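# Place the pail upright inside the drip tray

## Task

Put the pail down standing upright in the drip tray, with all of its base resting on the tray's floor. Before releasing it, bring it down until it is no more than about a finger's width above that floor. At the end the gripper must not be touching the pail or holding the tray, and the pail must stay where it is without the robot supporting it.

## Robot and tools

ROBOT. One custom six-joint arm with a two-finger parallel gripper. Joints from base outward, with ranges in rad: waist -3.491 to 3.491, shoulder -3.140 to 3.140, elbow -1.187 to 4.328, forearm roll -3.316 to 3.316, wrist pitch -3.140 to 3.140, wrist roll -3.927 to 3.927. The upper arm is 423 mm and the forearm 440 mm. The elbow cannot quite straighten fully. The base may sit tilted on the table, and any mounting block or post beneath it is treated as part of the arm by the clearance check. Torque load limits: 139 N m for waist, shoulder and elbow, 34.8 N m for the three wrist joints, and a carried object's weight adds to them.

FRAMES. All poses are in the scene frame. Its origin is on the table surface below the arm base, +z is up, and +y is to the left when facing along +x. On the gripper's own axes the fingers point along +z and close along y. end_effector_position is the spot between the pads when they are shut. Closed fingertips extend about 33 mm past it, open ones about 9 mm, and closing pushes the tips roughly 24 mm further out, so leave that margin above any surface. The reported hand position can be off from the real one, more so when the arm reaches far.

ROW FORMAT. Every row is 10 numbers: x, y, z, qw, qx, qy, qz, position, force_limit, speed. x, y, z is an absolute hand position in metres and qw..qz an absolute orientation quaternion with w first, both in the scene frame; together they are a pose, not an offset. The final three drive the fingers, each from -1 to 1. position: +1 fully open (140 mm), about -0.8 where the pads touch, -1 closes until something blocks them. force_limit: squeeze strength, roughly 14 N at -1, 60 N at 0, 107 N at +1. speed: pad gap rate, roughly 30, 140 and 250 mm/s at -1, 0, +1.

execute_actions(actions). actions is a list of actions; each action is a list of up to 15 rows (one arm, so one row per step). Each row runs for one 1/30 s control step; an action always lasts 15 steps and a shorter table keeps its last row. An empty list just reports state and images. A target farther than 0.6 m from the hand's starting position along any gripper axis gets that action refused; a malformed action, or a first action failing that test against the latest reported state, rejects the entire call. Each step the commanded pose is clipped to within 70 mm and 16 degrees of the measured one, so big jumps need several actions; after an action the arm only reaches the last clipped pose. Position wins over orientation if both cannot be met. Repeat the desired quaternion in every row rather than copying a drifted reported one.

move(target, speed, stop_force, blocking). target is one row as above (absolute pose; finger values applied at the start). The hand follows a straight path lasting 0.5 to 10 s, rotating the short way; it does not avoid obstacles and may lag, wander, or overshoot speed near full stretch. speed is m/s, 0.002 to 0.5, default 0.25; rotation is capped at twice that in rad/s. stop_force is optional, 20 to 80 N, estimated from joint torques: the path halts when resistance along the line to target rises that much for two steps, then the hand backs up two steps and holds. Use it only at very slow speed for touching down, not on rotating moves, and omit it when moving away from something being pressed. Pressure after stopping may briefly exceed stop_force. blocking=false returns after 0.5 s while motion continues; it cannot be combined with stop_force, and further moves or actions are refused until a result shows the end (use wait or stop). The result adds a move: line with the ending (done, off_target, moving, held, fault, contact) and limits such as paced (pose clipped) or held (steps blocked, after which the arm may speed up), plus the distance left to target.

wait(seconds): 0 to 10 s, holding the last command; returns early if a running move ends. stop(): brakes a running move; fingers continue. zoom_image(camera, region): camera is cam_head_left, cam_head_right or cam_wrist; region is [x0, y0, x1, y1] in pixels from the top-left, at most 504 by 504. finished_scene(scene): pass the current scene number to end it; irreversible.

RESULTS. State gives end_effector_position and end_effector_quat_wxyz. Hand target is the pose the controller is heading for now. A pose unreachable line means clearance checking altered or blocked the command. Action calls list hand positions at some steps, with HELD where a row was held back. object_status: 0 moving, 1 blocked while opening, 2 blocked while closing (a grip), 3 reached requested position or pads met. After closing with -1, confirm 2. Stopped fingers stay until a new position value (differing by 0.01 or more) is sent; to tighten, raise force_limit and switch -1 to -0.98. position_measured is in counts, 3 open to 230 closed, not linear. MOTOR HOT warns of heat from holding loads; OVER-TEMPERATURE FAULT means brakes are on until cooled.

FAULTS AND CARE. A joint hitting its load limit, or any external force of 150 N on the arm, tool or load, stops the arm for 10 s and drops the rest of the call. The arm is stiff, so aiming even slightly past a firm contact can fault. Avoid drops, slips, slams and hard presses, and never push or knock anything off the table.

CAMERAS. Three 504x504 images in order: cam_head_left, cam_head_right (fixed, above and behind near x -0.1, y -0.4, z 0.72, looking down at the workspace) and cam_wrist (fisheye on the hand). Calibration data is provided per camera; fixed cameras may be off by a couple of degrees and several millimetres.

Each tool is called after "Emit:" by a JSON object that holds its "api" and its "payload", one argument or row to a line.

## Session

Emit:
{"api": "execute_actions", "payload": {
  "actions": []
}}

Scene clock: 0.00 s.
end_effector_position=(+0.3525, -0.1170, +0.3493) position_measured=3 object_status=3 end_effector_quat_wxyz=(+0.601, -0.341, -0.682, +0.239)
Joint positions: [-0.07   0.771  0.42  -0.122 -2.612 -2.537]
Joint velocities: [-0.    -0.001 -0.    -0.     0.     0.   ]
Hand target: +0.352, -0.117, +0.349; +0.601, -0.341, -0.682, +0.239

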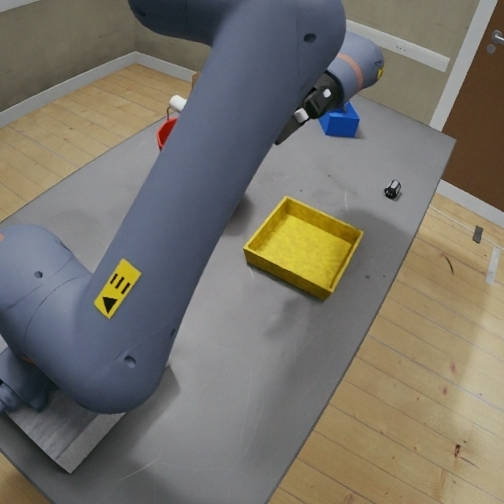

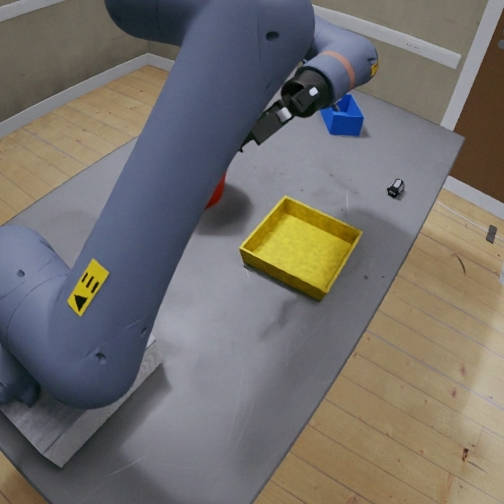

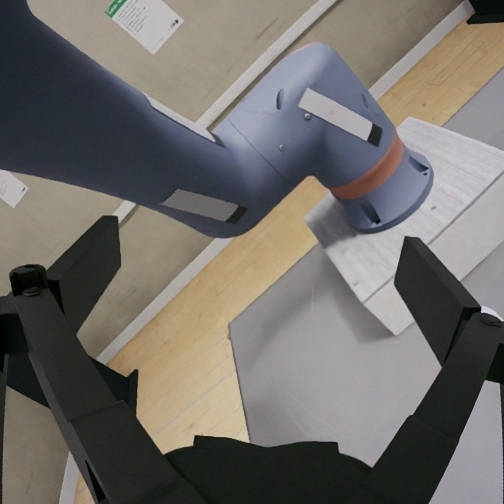

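Emit:
{"api": "move", "payload": {
  "target": [0.35,-0.35,0.4,0,0.707,0.707,0,1,0,0]
}}

Scene clock: 8.23 s.
end_effector_position=(+0.3509, -0.3507, +0.3998) position_measured=3 object_status=3 end_effector_quat_wxyz=(-0.002, +0.709, +0.706, +0.001)
Joint positions: [-0.569  0.082  0.226 -0.001 -1.703 -2.626]
Joint velocities: [-0.    -0.001 -0.    -0.     0.     0.001]
Hand target: +0.351, -0.351, +0.400; -0.002, +0.708, +0.706, +0.001
Off the commanded pose: 0.001 m, 0 deg.
move: done
camera_calibration (this result's frames):
cam_wrist: T_world_to_cam=[[0.998627, 0.0480955, -0.0207776, -0.320842], [0.0523786, -0.907671, 0.416401, -0.503519], [0.00116775, -0.416917, -0.908944, 0.401285], [0, 0, 0, 1]] pos_world=[0.346306, -0.274296, 0.567745]

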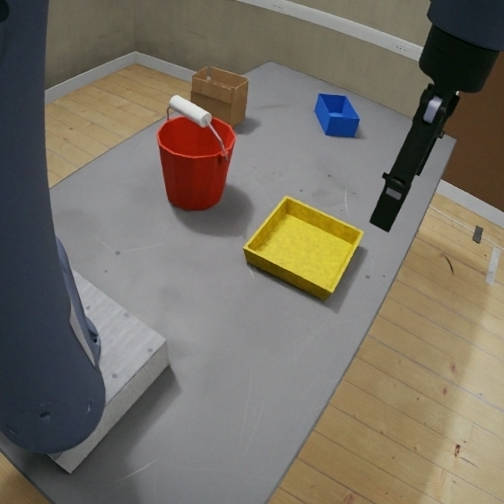

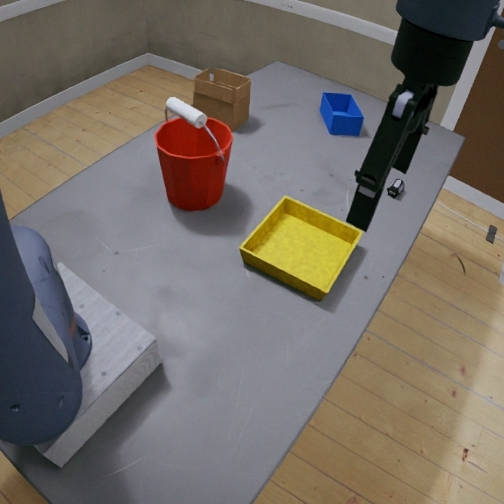

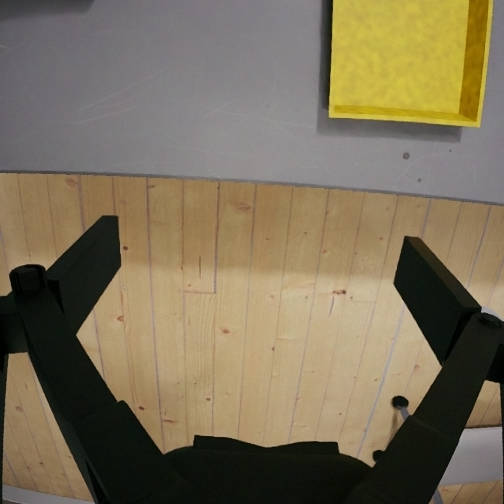

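Emit:
{"api": "move", "payload": {
  "target": [0.54,0.06,0.42,0,0.707,0.707,0,1,0,0]
}}

Scene clock: 17.17 s.
end_effector_position=(+0.5398, +0.0610, +0.4200) position_measured=3 object_status=3 end_effector_quat_wxyz=(+0.001, +0.707, +0.707, +0.000)
Joint positions: [ 0.324  0.211  0.411  0.016 -1.761 -3.512]
Joint velocities: [ 0.     0.001  0.     0.    -0.    -0.   ]
Hand target: +0.540, +0.061, +0.420; +0.001, +0.707, +0.707, +0.000
Off the commanded pose: 0.001 m, 0 deg.
move: done
camera_calibration (this result's frames):
cam_wrist: T_world_to_cam=[[0.998499, 0.0517475, -0.0179607, -0.53017], [0.0544868, -0.904678, 0.422598, -0.151988], [0.00561972, -0.422942, -0.906139, 0.587817], [0, 0, 0, 1]] pos_world=[0.534352, 0.138548, 0.587351]

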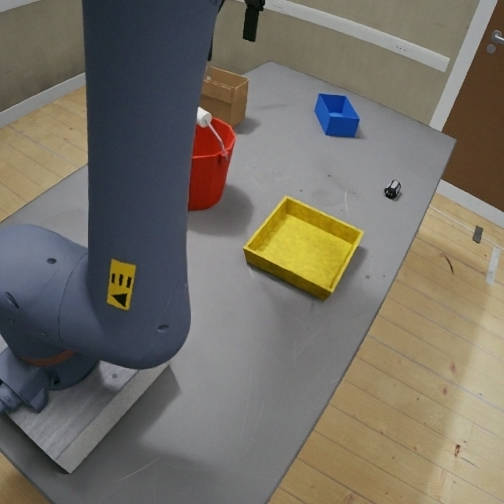

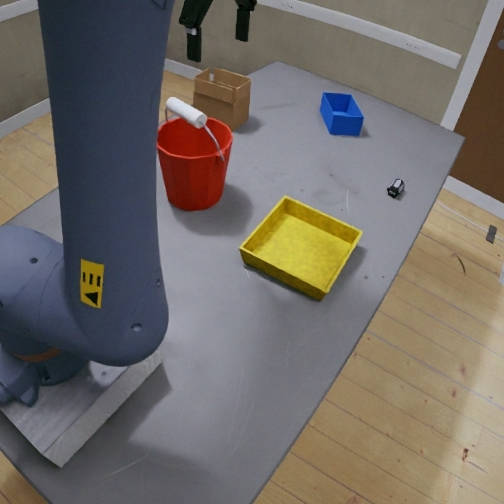

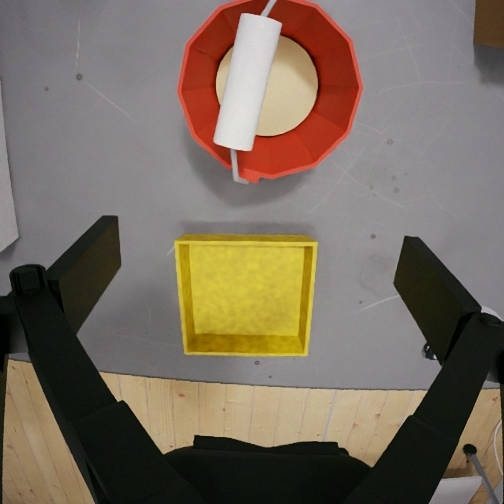

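Emit:
{"api": "move", "payload": {
  "target": [0.528,0.131,0.33,0,0.788,0.616,0,1,0,0]
}}

Emit:
{"api": "move", "payload": {
  "target": [0.528,0.131,0.245,0,0.788,0.616,0,1,0,0],
  "speed": 0.1
}}

Scene clock: 25.33 s.
end_effector_position=(+0.5275, +0.1309, +0.3299) position_measured=3 object_status=3 end_effector_quat_wxyz=(+0.000, +0.788, +0.616, +0.000)
Joint positions: [ 0.452  0.196  0.185  0.014 -1.554 -3.886]
Joint velocities: [ 0.    -0.002 -0.001  0.001 -0.    -0.001]
Hand target: +0.528, +0.131, +0.330; +0.000, +0.788, +0.616, +0.000
Off the commanded pose: 0.000 m, 0 deg.
move: done
camera_calibration (this result's frames):
cam_wrist: T_world_to_cam=[[0.981577, -0.190032, -0.0198602, -0.481984], [-0.164208, -0.892165, 0.420806, 0.0642831], [-0.0976852, -0.409793, -0.906933, 0.588903], [0, 0, 0, 1]] pos_world=[0.541187, 0.207087, 0.497473]

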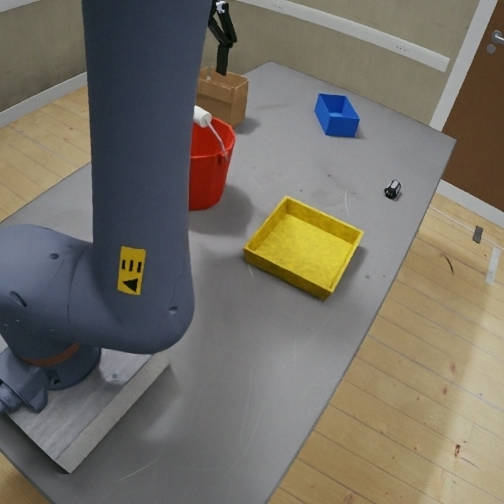

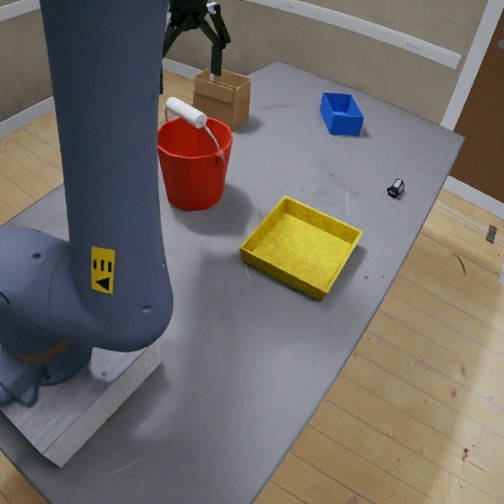

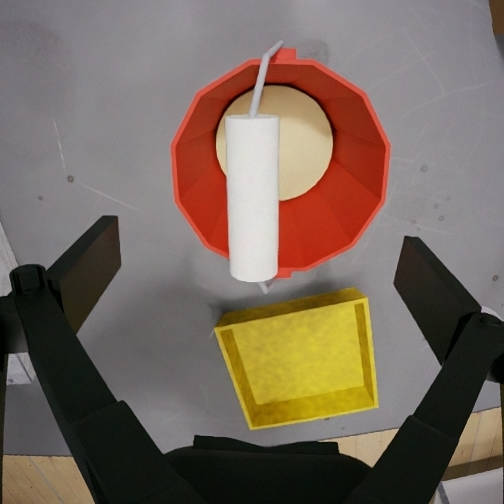

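Scene clock: 26.47 s.
end_effector_position=(+0.5276, +0.1309, +0.2449) position_measured=3 object_status=3 end_effector_quat_wxyz=(-0.000, +0.788, +0.616, -0.000)
Joint positions: [ 0.449  0.219  0.018  0.014 -1.365 -3.886]
Joint velocities: [-0.     0.001 -0.     0.001  0.    -0.001]
Hand target: +0.528, +0.131, +0.245; -0.000, +0.788, +0.616, +0.000
Off the commanded pose: 0.000 m, 0 deg.
move: done
camera_calibration (this result's frames):
cam_wrist: T_world_to_cam=[[0.981548, -0.190116, -0.0204583, -0.483604], [-0.164056, -0.892266, 0.420651, 0.100037], [-0.098227, -0.409533, -0.906992, 0.512089], [0, 0, 0, 1]] pos_world=[0.541393, 0.207036, 0.412486]

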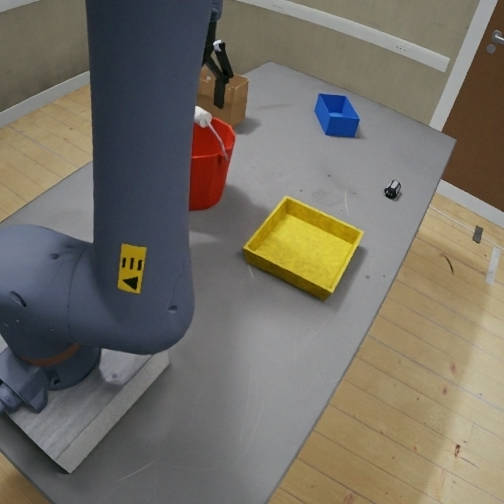

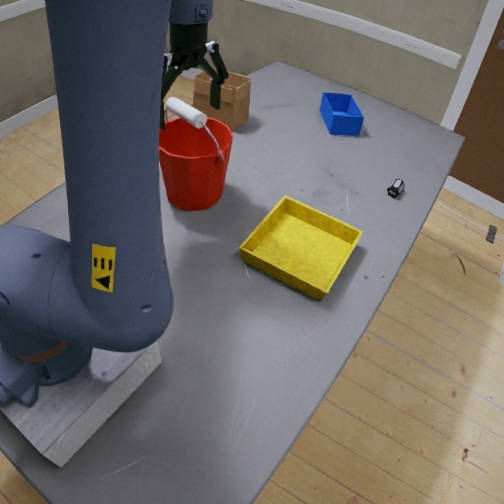

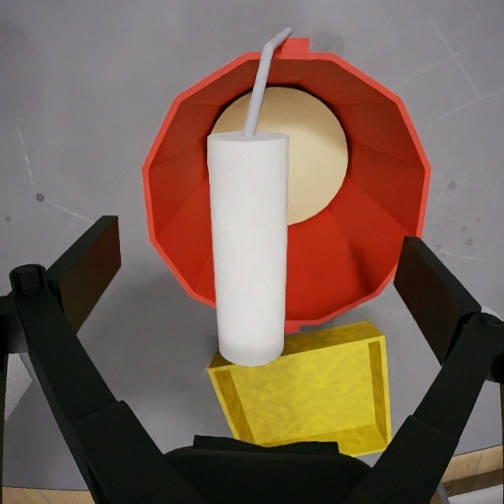

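Emit:
{"api": "move", "payload": {
  "target": [0.527,0.125,0.222,0,0.788,0.616,0,1,0,0],
  "speed": 0.1
}}

Emit:
{"api": "move", "payload": {
  "target": [0.527,0.125,0.222,0,0.788,0.616,0,-1,0.5,0]
}}

Scene clock: 33.13 s.
end_effector_position=(+0.5269, +0.1250, +0.2220) position_measured=3 object_status=3 end_effector_quat_wxyz=(-0.000, +0.788, +0.616, -0.000)
Joint positions: [ 0.439  0.226 -0.026  0.014 -1.313 -3.877]
Joint velocities: [ 0.     0.002 -0.    -0.     0.     0.   ]
Hand target: +0.527, +0.125, +0.222; -0.000, +0.788, +0.616, -0.000
Off the commanded pose: 0.000 m, 0 deg.
move: done
camera_calibration (this result's frames):
cam_wrist: T_world_to_cam=[[0.981492, -0.190429, -0.0202667, -0.484475], [-0.164406, -0.892148, 0.420764, 0.104408], [-0.0982066, -0.409645, -0.906944, 0.488784], [0, 0, 0, 1]] pos_world=[0.540675, 0.201117, 0.389549]

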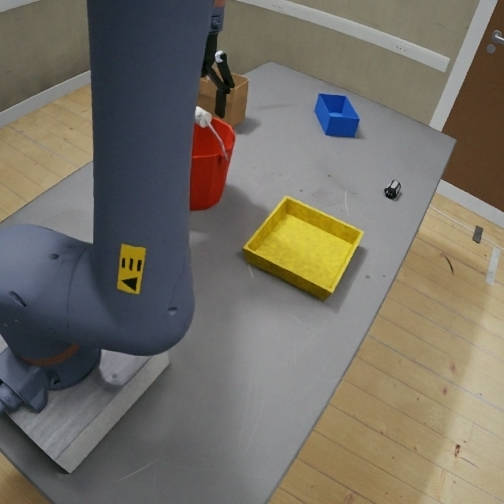

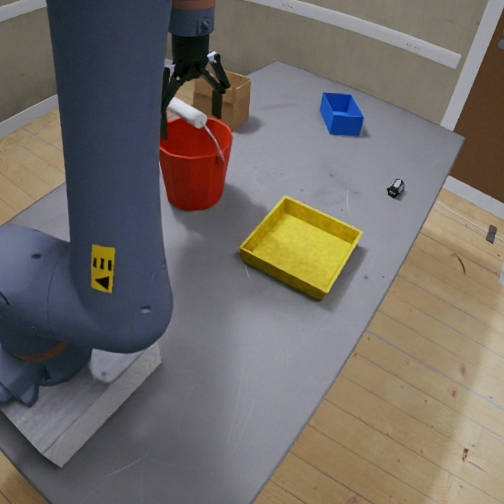

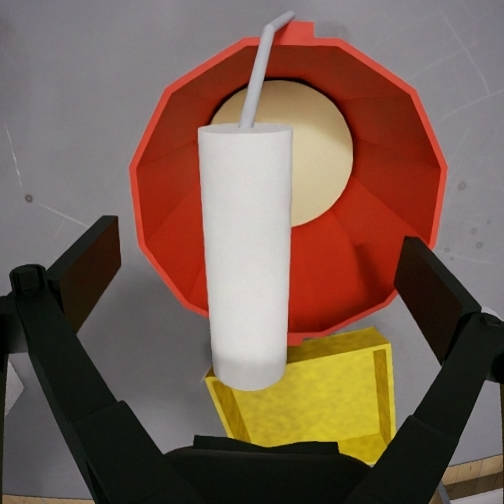

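Scene clock: 34.17 s.
end_effector_position=(+0.5271, +0.1250, +0.2220) position_measured=184 object_status=2 end_effector_quat_wxyz=(+0.000, +0.788, +0.616, +0.000)
Joint positions: [ 0.439  0.226 -0.026  0.015 -1.312 -3.877]
Joint velocities: [-0.  0.  0. -0.  0.  0.]
Hand target: +0.527, +0.125, +0.222; +0.000, +0.788, +0.616, +0.000
Off the commanded pose: 0.000 m, 0 deg.
move: done
camera_calibration (this result's frames):
cam_wrist: T_world_to_cam=[[0.981464, -0.190593, -0.0200846, -0.484607], [-0.164627, -0.892095, 0.42079, 0.104535], [-0.098117, -0.409684, -0.906936, 0.488786], [0, 0, 0, 1]] pos_world=[0.540792, 0.20114, 0.389577]

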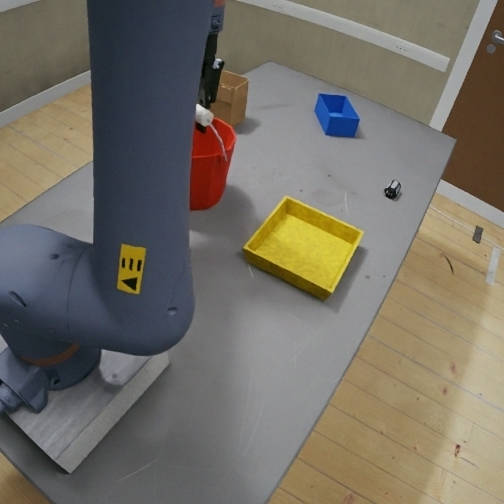

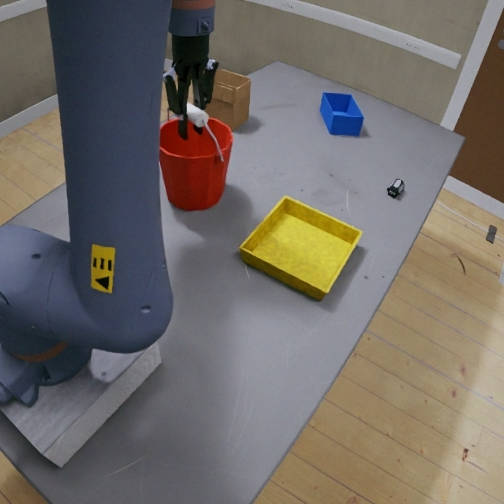

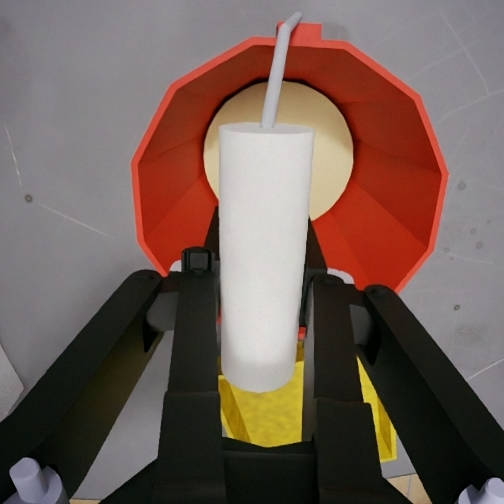

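Lift and carry gently.

Emit:
{"api": "move", "payload": {
  "target": [0.527,0.125,0.31,0,0.788,0.616,0,-1,0.5,0],
  "speed": 0.08
}}

Emit:
{"api": "move", "payload": {
  "target": [0.53,-0.205,0.31,0,0.788,0.616,0,-1,0.5,0],
  "speed": 0.1
}}

Scene clock: 41.40 s.
end_effector_position=(+0.5274, +0.1251, +0.3101) position_measured=184 object_status=2 end_effector_quat_wxyz=(+0.000, +0.788, +0.616, +0.000)
Joint positions: [ 0.442  0.194  0.138  0.014 -1.509 -3.877]
Joint velocities: [-0.     0.001 -0.     0.    -0.     0.   ]
Hand target: +0.527, +0.125, +0.310; +0.000, +0.788, +0.616, -0.000
Off the commanded pose: 0.000 m, 0 deg.
move: done
camera_calibration (this result's frames):
cam_wrist: T_world_to_cam=[[0.981366, -0.191124, -0.0198178, -0.483089], [-0.165216, -0.891971, 0.420822, 0.0679024], [-0.0981063, -0.409707, -0.906927, 0.568758], [0, 0, 0, 1]] pos_world=[0.541104, 0.201261, 0.477673]

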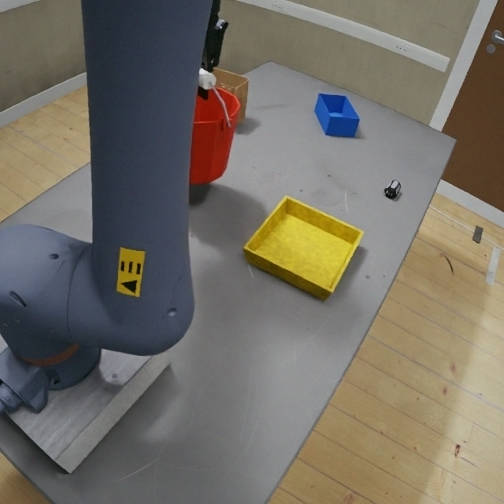

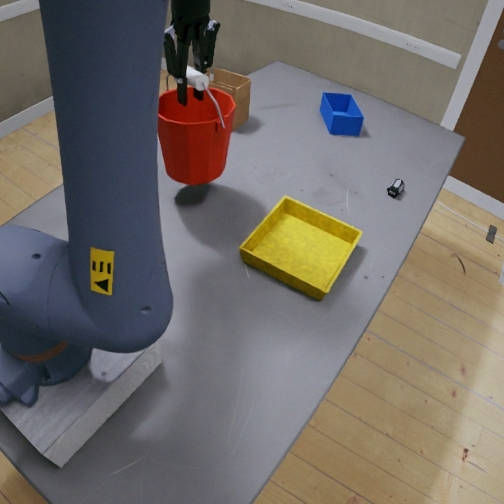

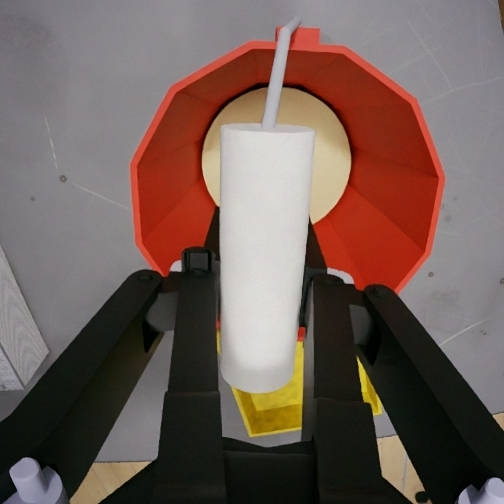

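Scene clock: 45.00 s.
end_effector_position=(+0.5304, -0.2052, +0.3099) position_measured=184 object_status=2 end_effector_quat_wxyz=(-0.001, +0.788, +0.616, -0.000)
Joint positions: [-0.18   0.254  0.22   0.007 -1.526 -3.255]
Joint velocities: [-0.    -0.001  0.     0.    -0.    -0.001]
Hand target: +0.530, -0.205, +0.310; -0.001, +0.788, +0.616, -0.000
Off the commanded pose: 0.000 m, 0 deg.
move: done
camera_calibration (this result's frames):
cam_wrist: T_world_to_cam=[[0.981416, -0.190598, -0.0222407, -0.548383], [-0.163806, -0.8925, 0.420251, -0.226791], [-0.0999487, -0.408798, -0.907136, 0.434763], [0, 0, 0, 1]] pos_world=[0.544496, -0.129202, 0.477502]

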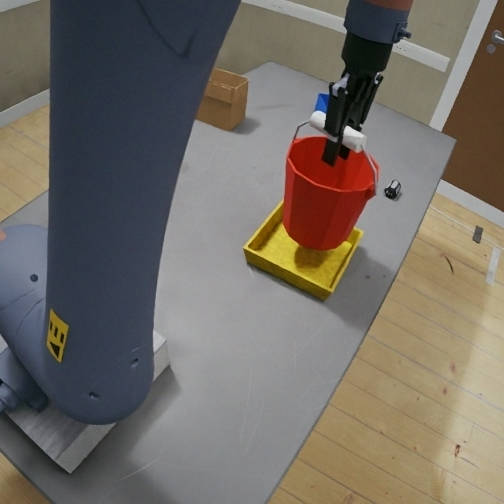

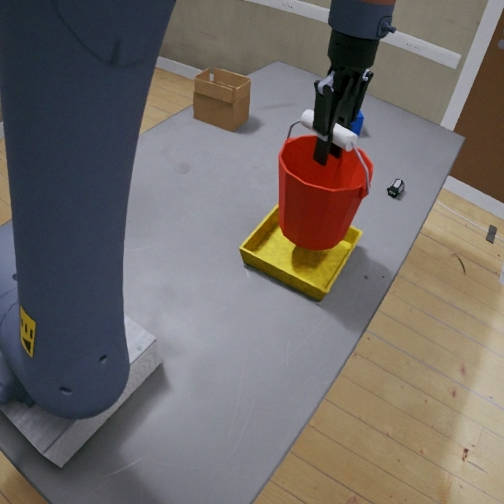

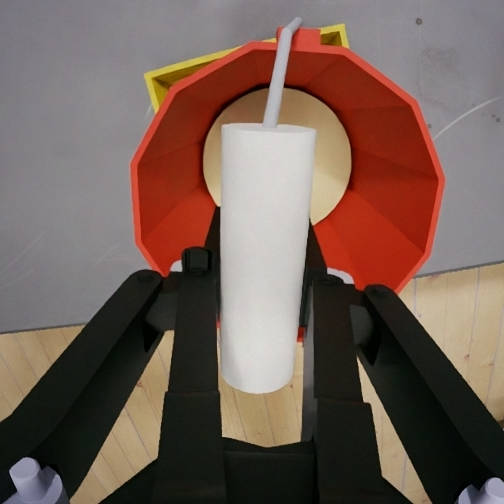

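Emit:
{"api": "move", "payload": {
  "target": [0.522,-0.207,0.26,0,0.788,0.616,0,-1,0.5,0],
  "speed": 0.06
}}

Scene clock: 49.97 s.
end_effector_position=(+0.5218, -0.2070, +0.2601) position_measured=184 object_status=2 end_effector_quat_wxyz=(+0.000, +0.788, +0.616, +0.000)
Joint positions: [-0.186  0.247  0.097  0.008 -1.408 -3.25 ]
Joint velocities: [-0.     0.001 -0.001 -0.    -0.     0.   ]
Hand target: +0.522, -0.207, +0.260; -0.000, +0.788, +0.616, +0.000
Off the commanded pose: 0.000 m, 0 deg.
move: done
camera_calibration (this result's frames):
cam_wrist: T_world_to_cam=[[0.981527, -0.190256, -0.0201841, -0.541883], [-0.164283, -0.892173, 0.42076, -0.208674], [-0.0980597, -0.409671, -0.906947, 0.38672], [0, 0, 0, 1]] pos_world=[0.535513, -0.130842, 0.427599]

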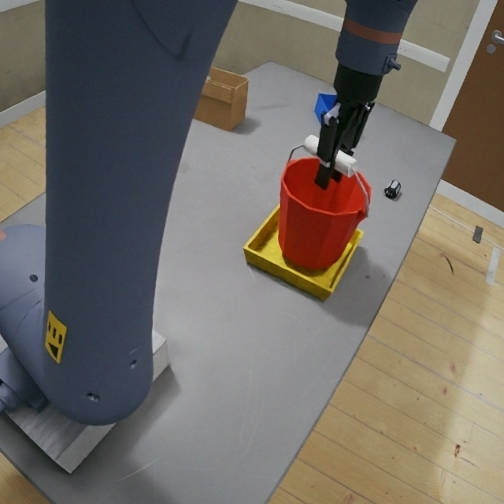

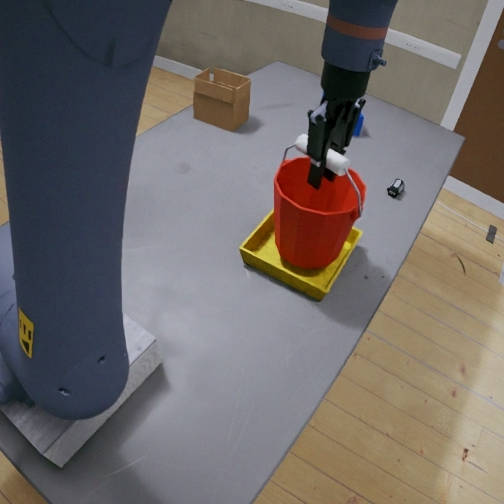

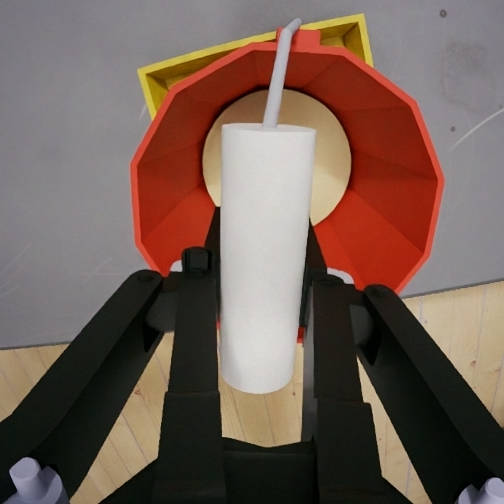

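Looks centred. The tray floor adds a few mm.

Emit:
{"api": "move", "payload": {
  "target": [0.522,-0.207,0.234,0,0.788,0.616,0,-1,0.5,0],
  "speed": 0.02
}}

Emit:
{"api": "move", "payload": {
  "target": [0.522,-0.207,0.234,0,0.788,0.616,0,1,0,0]
}}

Emit:
{"api": "move", "payload": {
  "target": [0.522,-0.207,0.34,0,0.788,0.616,0,1,0,0]
}}

Scene clock: 55.73 s.
end_effector_position=(+0.5219, -0.2069, +0.2340) position_measured=184 object_status=2 end_effector_quat_wxyz=(-0.000, +0.788, +0.616, +0.000)
Joint positions: [-0.186  0.259  0.051  0.008 -1.35  -3.25 ]
Joint velocities: [-0.    -0.001 -0.001  0.    -0.001 -0.001]
Hand target: +0.522, -0.207, +0.234; -0.000, +0.788, +0.616, +0.000
Off the commanded pose: 0.000 m, 0 deg.
move: done
camera_calibration (this result's frames):
cam_wrist: T_world_to_cam=[[0.981488, -0.190449, -0.0202464, -0.542514], [-0.164446, -0.8922, 0.420638, -0.197511], [-0.0981739, -0.409522, -0.907002, 0.363204], [0, 0, 0, 1]] pos_world=[0.535648, -0.1308, 0.401523]

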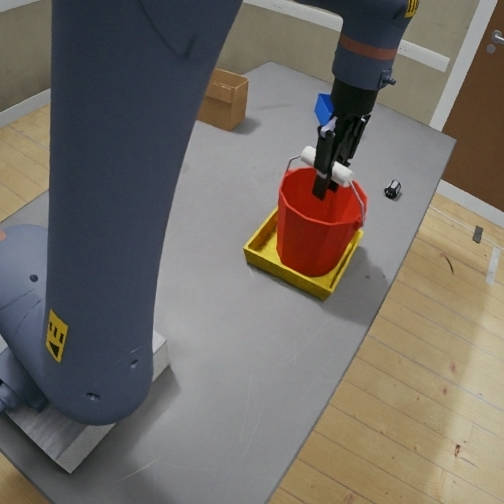

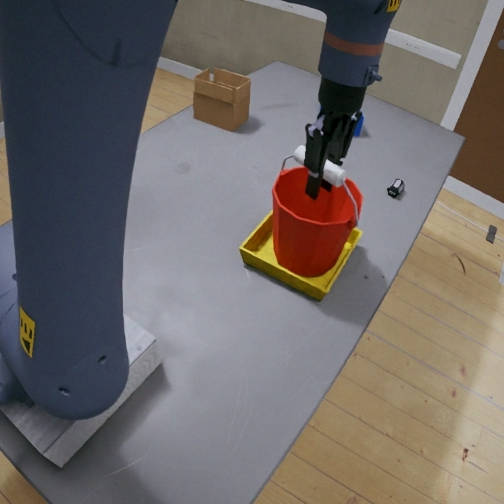

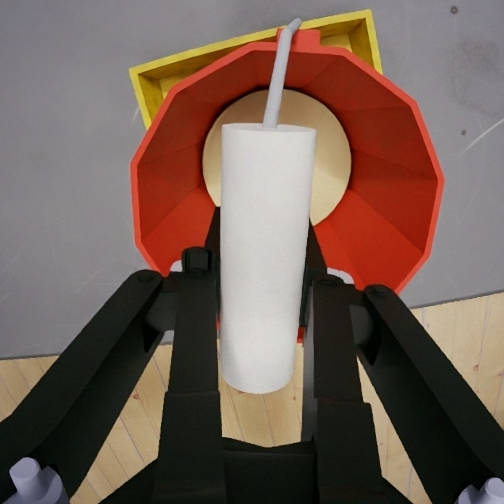

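Scene clock: 56.77 s.
end_effector_position=(+0.5220, -0.2070, +0.2340) position_measured=3 object_status=3 end_effector_quat_wxyz=(+0.000, +0.788, +0.616, +0.000)
Joint positions: [-0.186  0.259  0.052  0.008 -1.35  -3.25 ]
Joint velocities: [-0.     0.    -0.    -0.     0.001  0.   ]
Hand target: +0.522, -0.207, +0.234; +0.000, +0.788, +0.616, +0.000
Off the commanded pose: 0.000 m, 0 deg.
move: done
camera_calibration (this result's frames):
cam_wrist: T_world_to_cam=[[0.981464, -0.190586, -0.020149, -0.542684], [-0.164597, -0.892112, 0.420766, -0.1975], [-0.098167, -0.40965, -0.906946, 0.363169], [0, 0, 0, 1]] pos_world=[0.535768, -0.130848, 0.401541]

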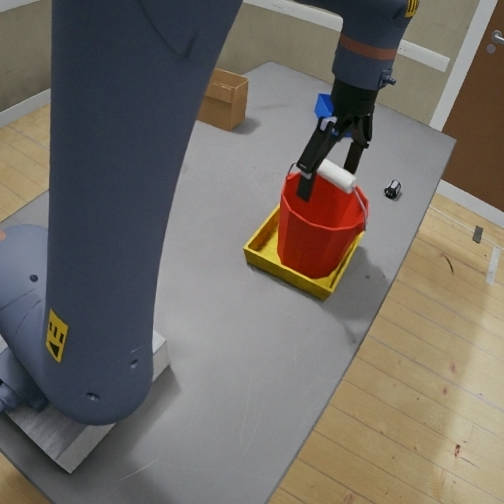

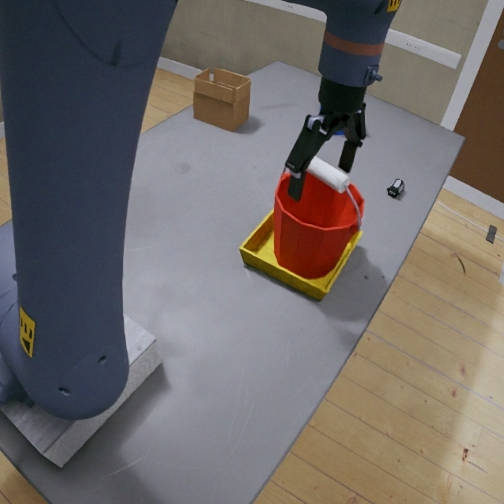

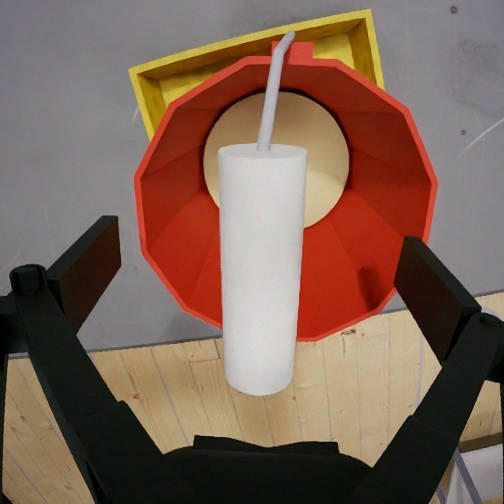

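Scene clock: 57.57 s.
end_effector_position=(+0.5224, -0.2071, +0.3401) position_measured=3 object_status=3 end_effector_quat_wxyz=(+0.000, +0.788, +0.616, -0.000)
Joint positions: [-0.184  0.234  0.264  0.008 -1.587 -3.251]
Joint velocities: [-0.001  0.001  0.001 -0.001  0.001  0.003]
Hand target: +0.522, -0.207, +0.340; +0.000, +0.788, +0.616, -0.000
Off the commanded pose: 0.000 m, 0 deg.
move: done
camera_calibration (this result's frames):
cam_wrist: T_world_to_cam=[[0.981319, -0.191338, -0.0200805, -0.541081], [-0.165292, -0.891909, 0.420923, -0.241779], [-0.0984486, -0.409741, -0.906874, 0.459459], [0, 0, 0, 1]] pos_world=[0.536242, -0.130915, 0.507577]

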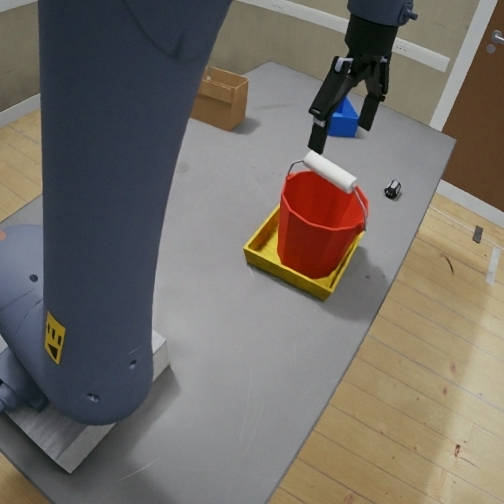

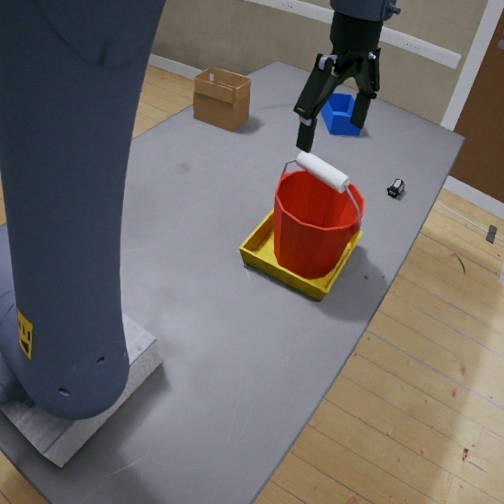

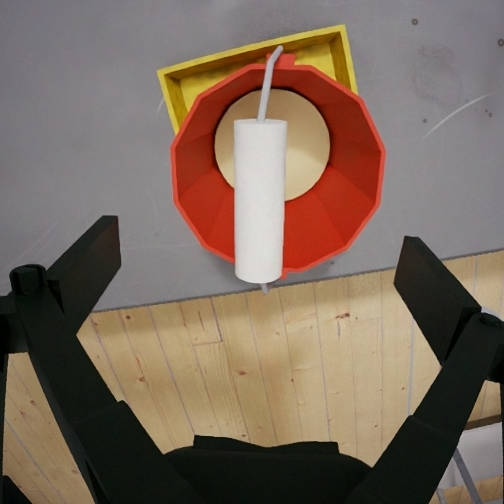

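Emit:
{"api": "finished_scene", "payload": {
  "scene": 1
}}

The scene is finished: the task was done.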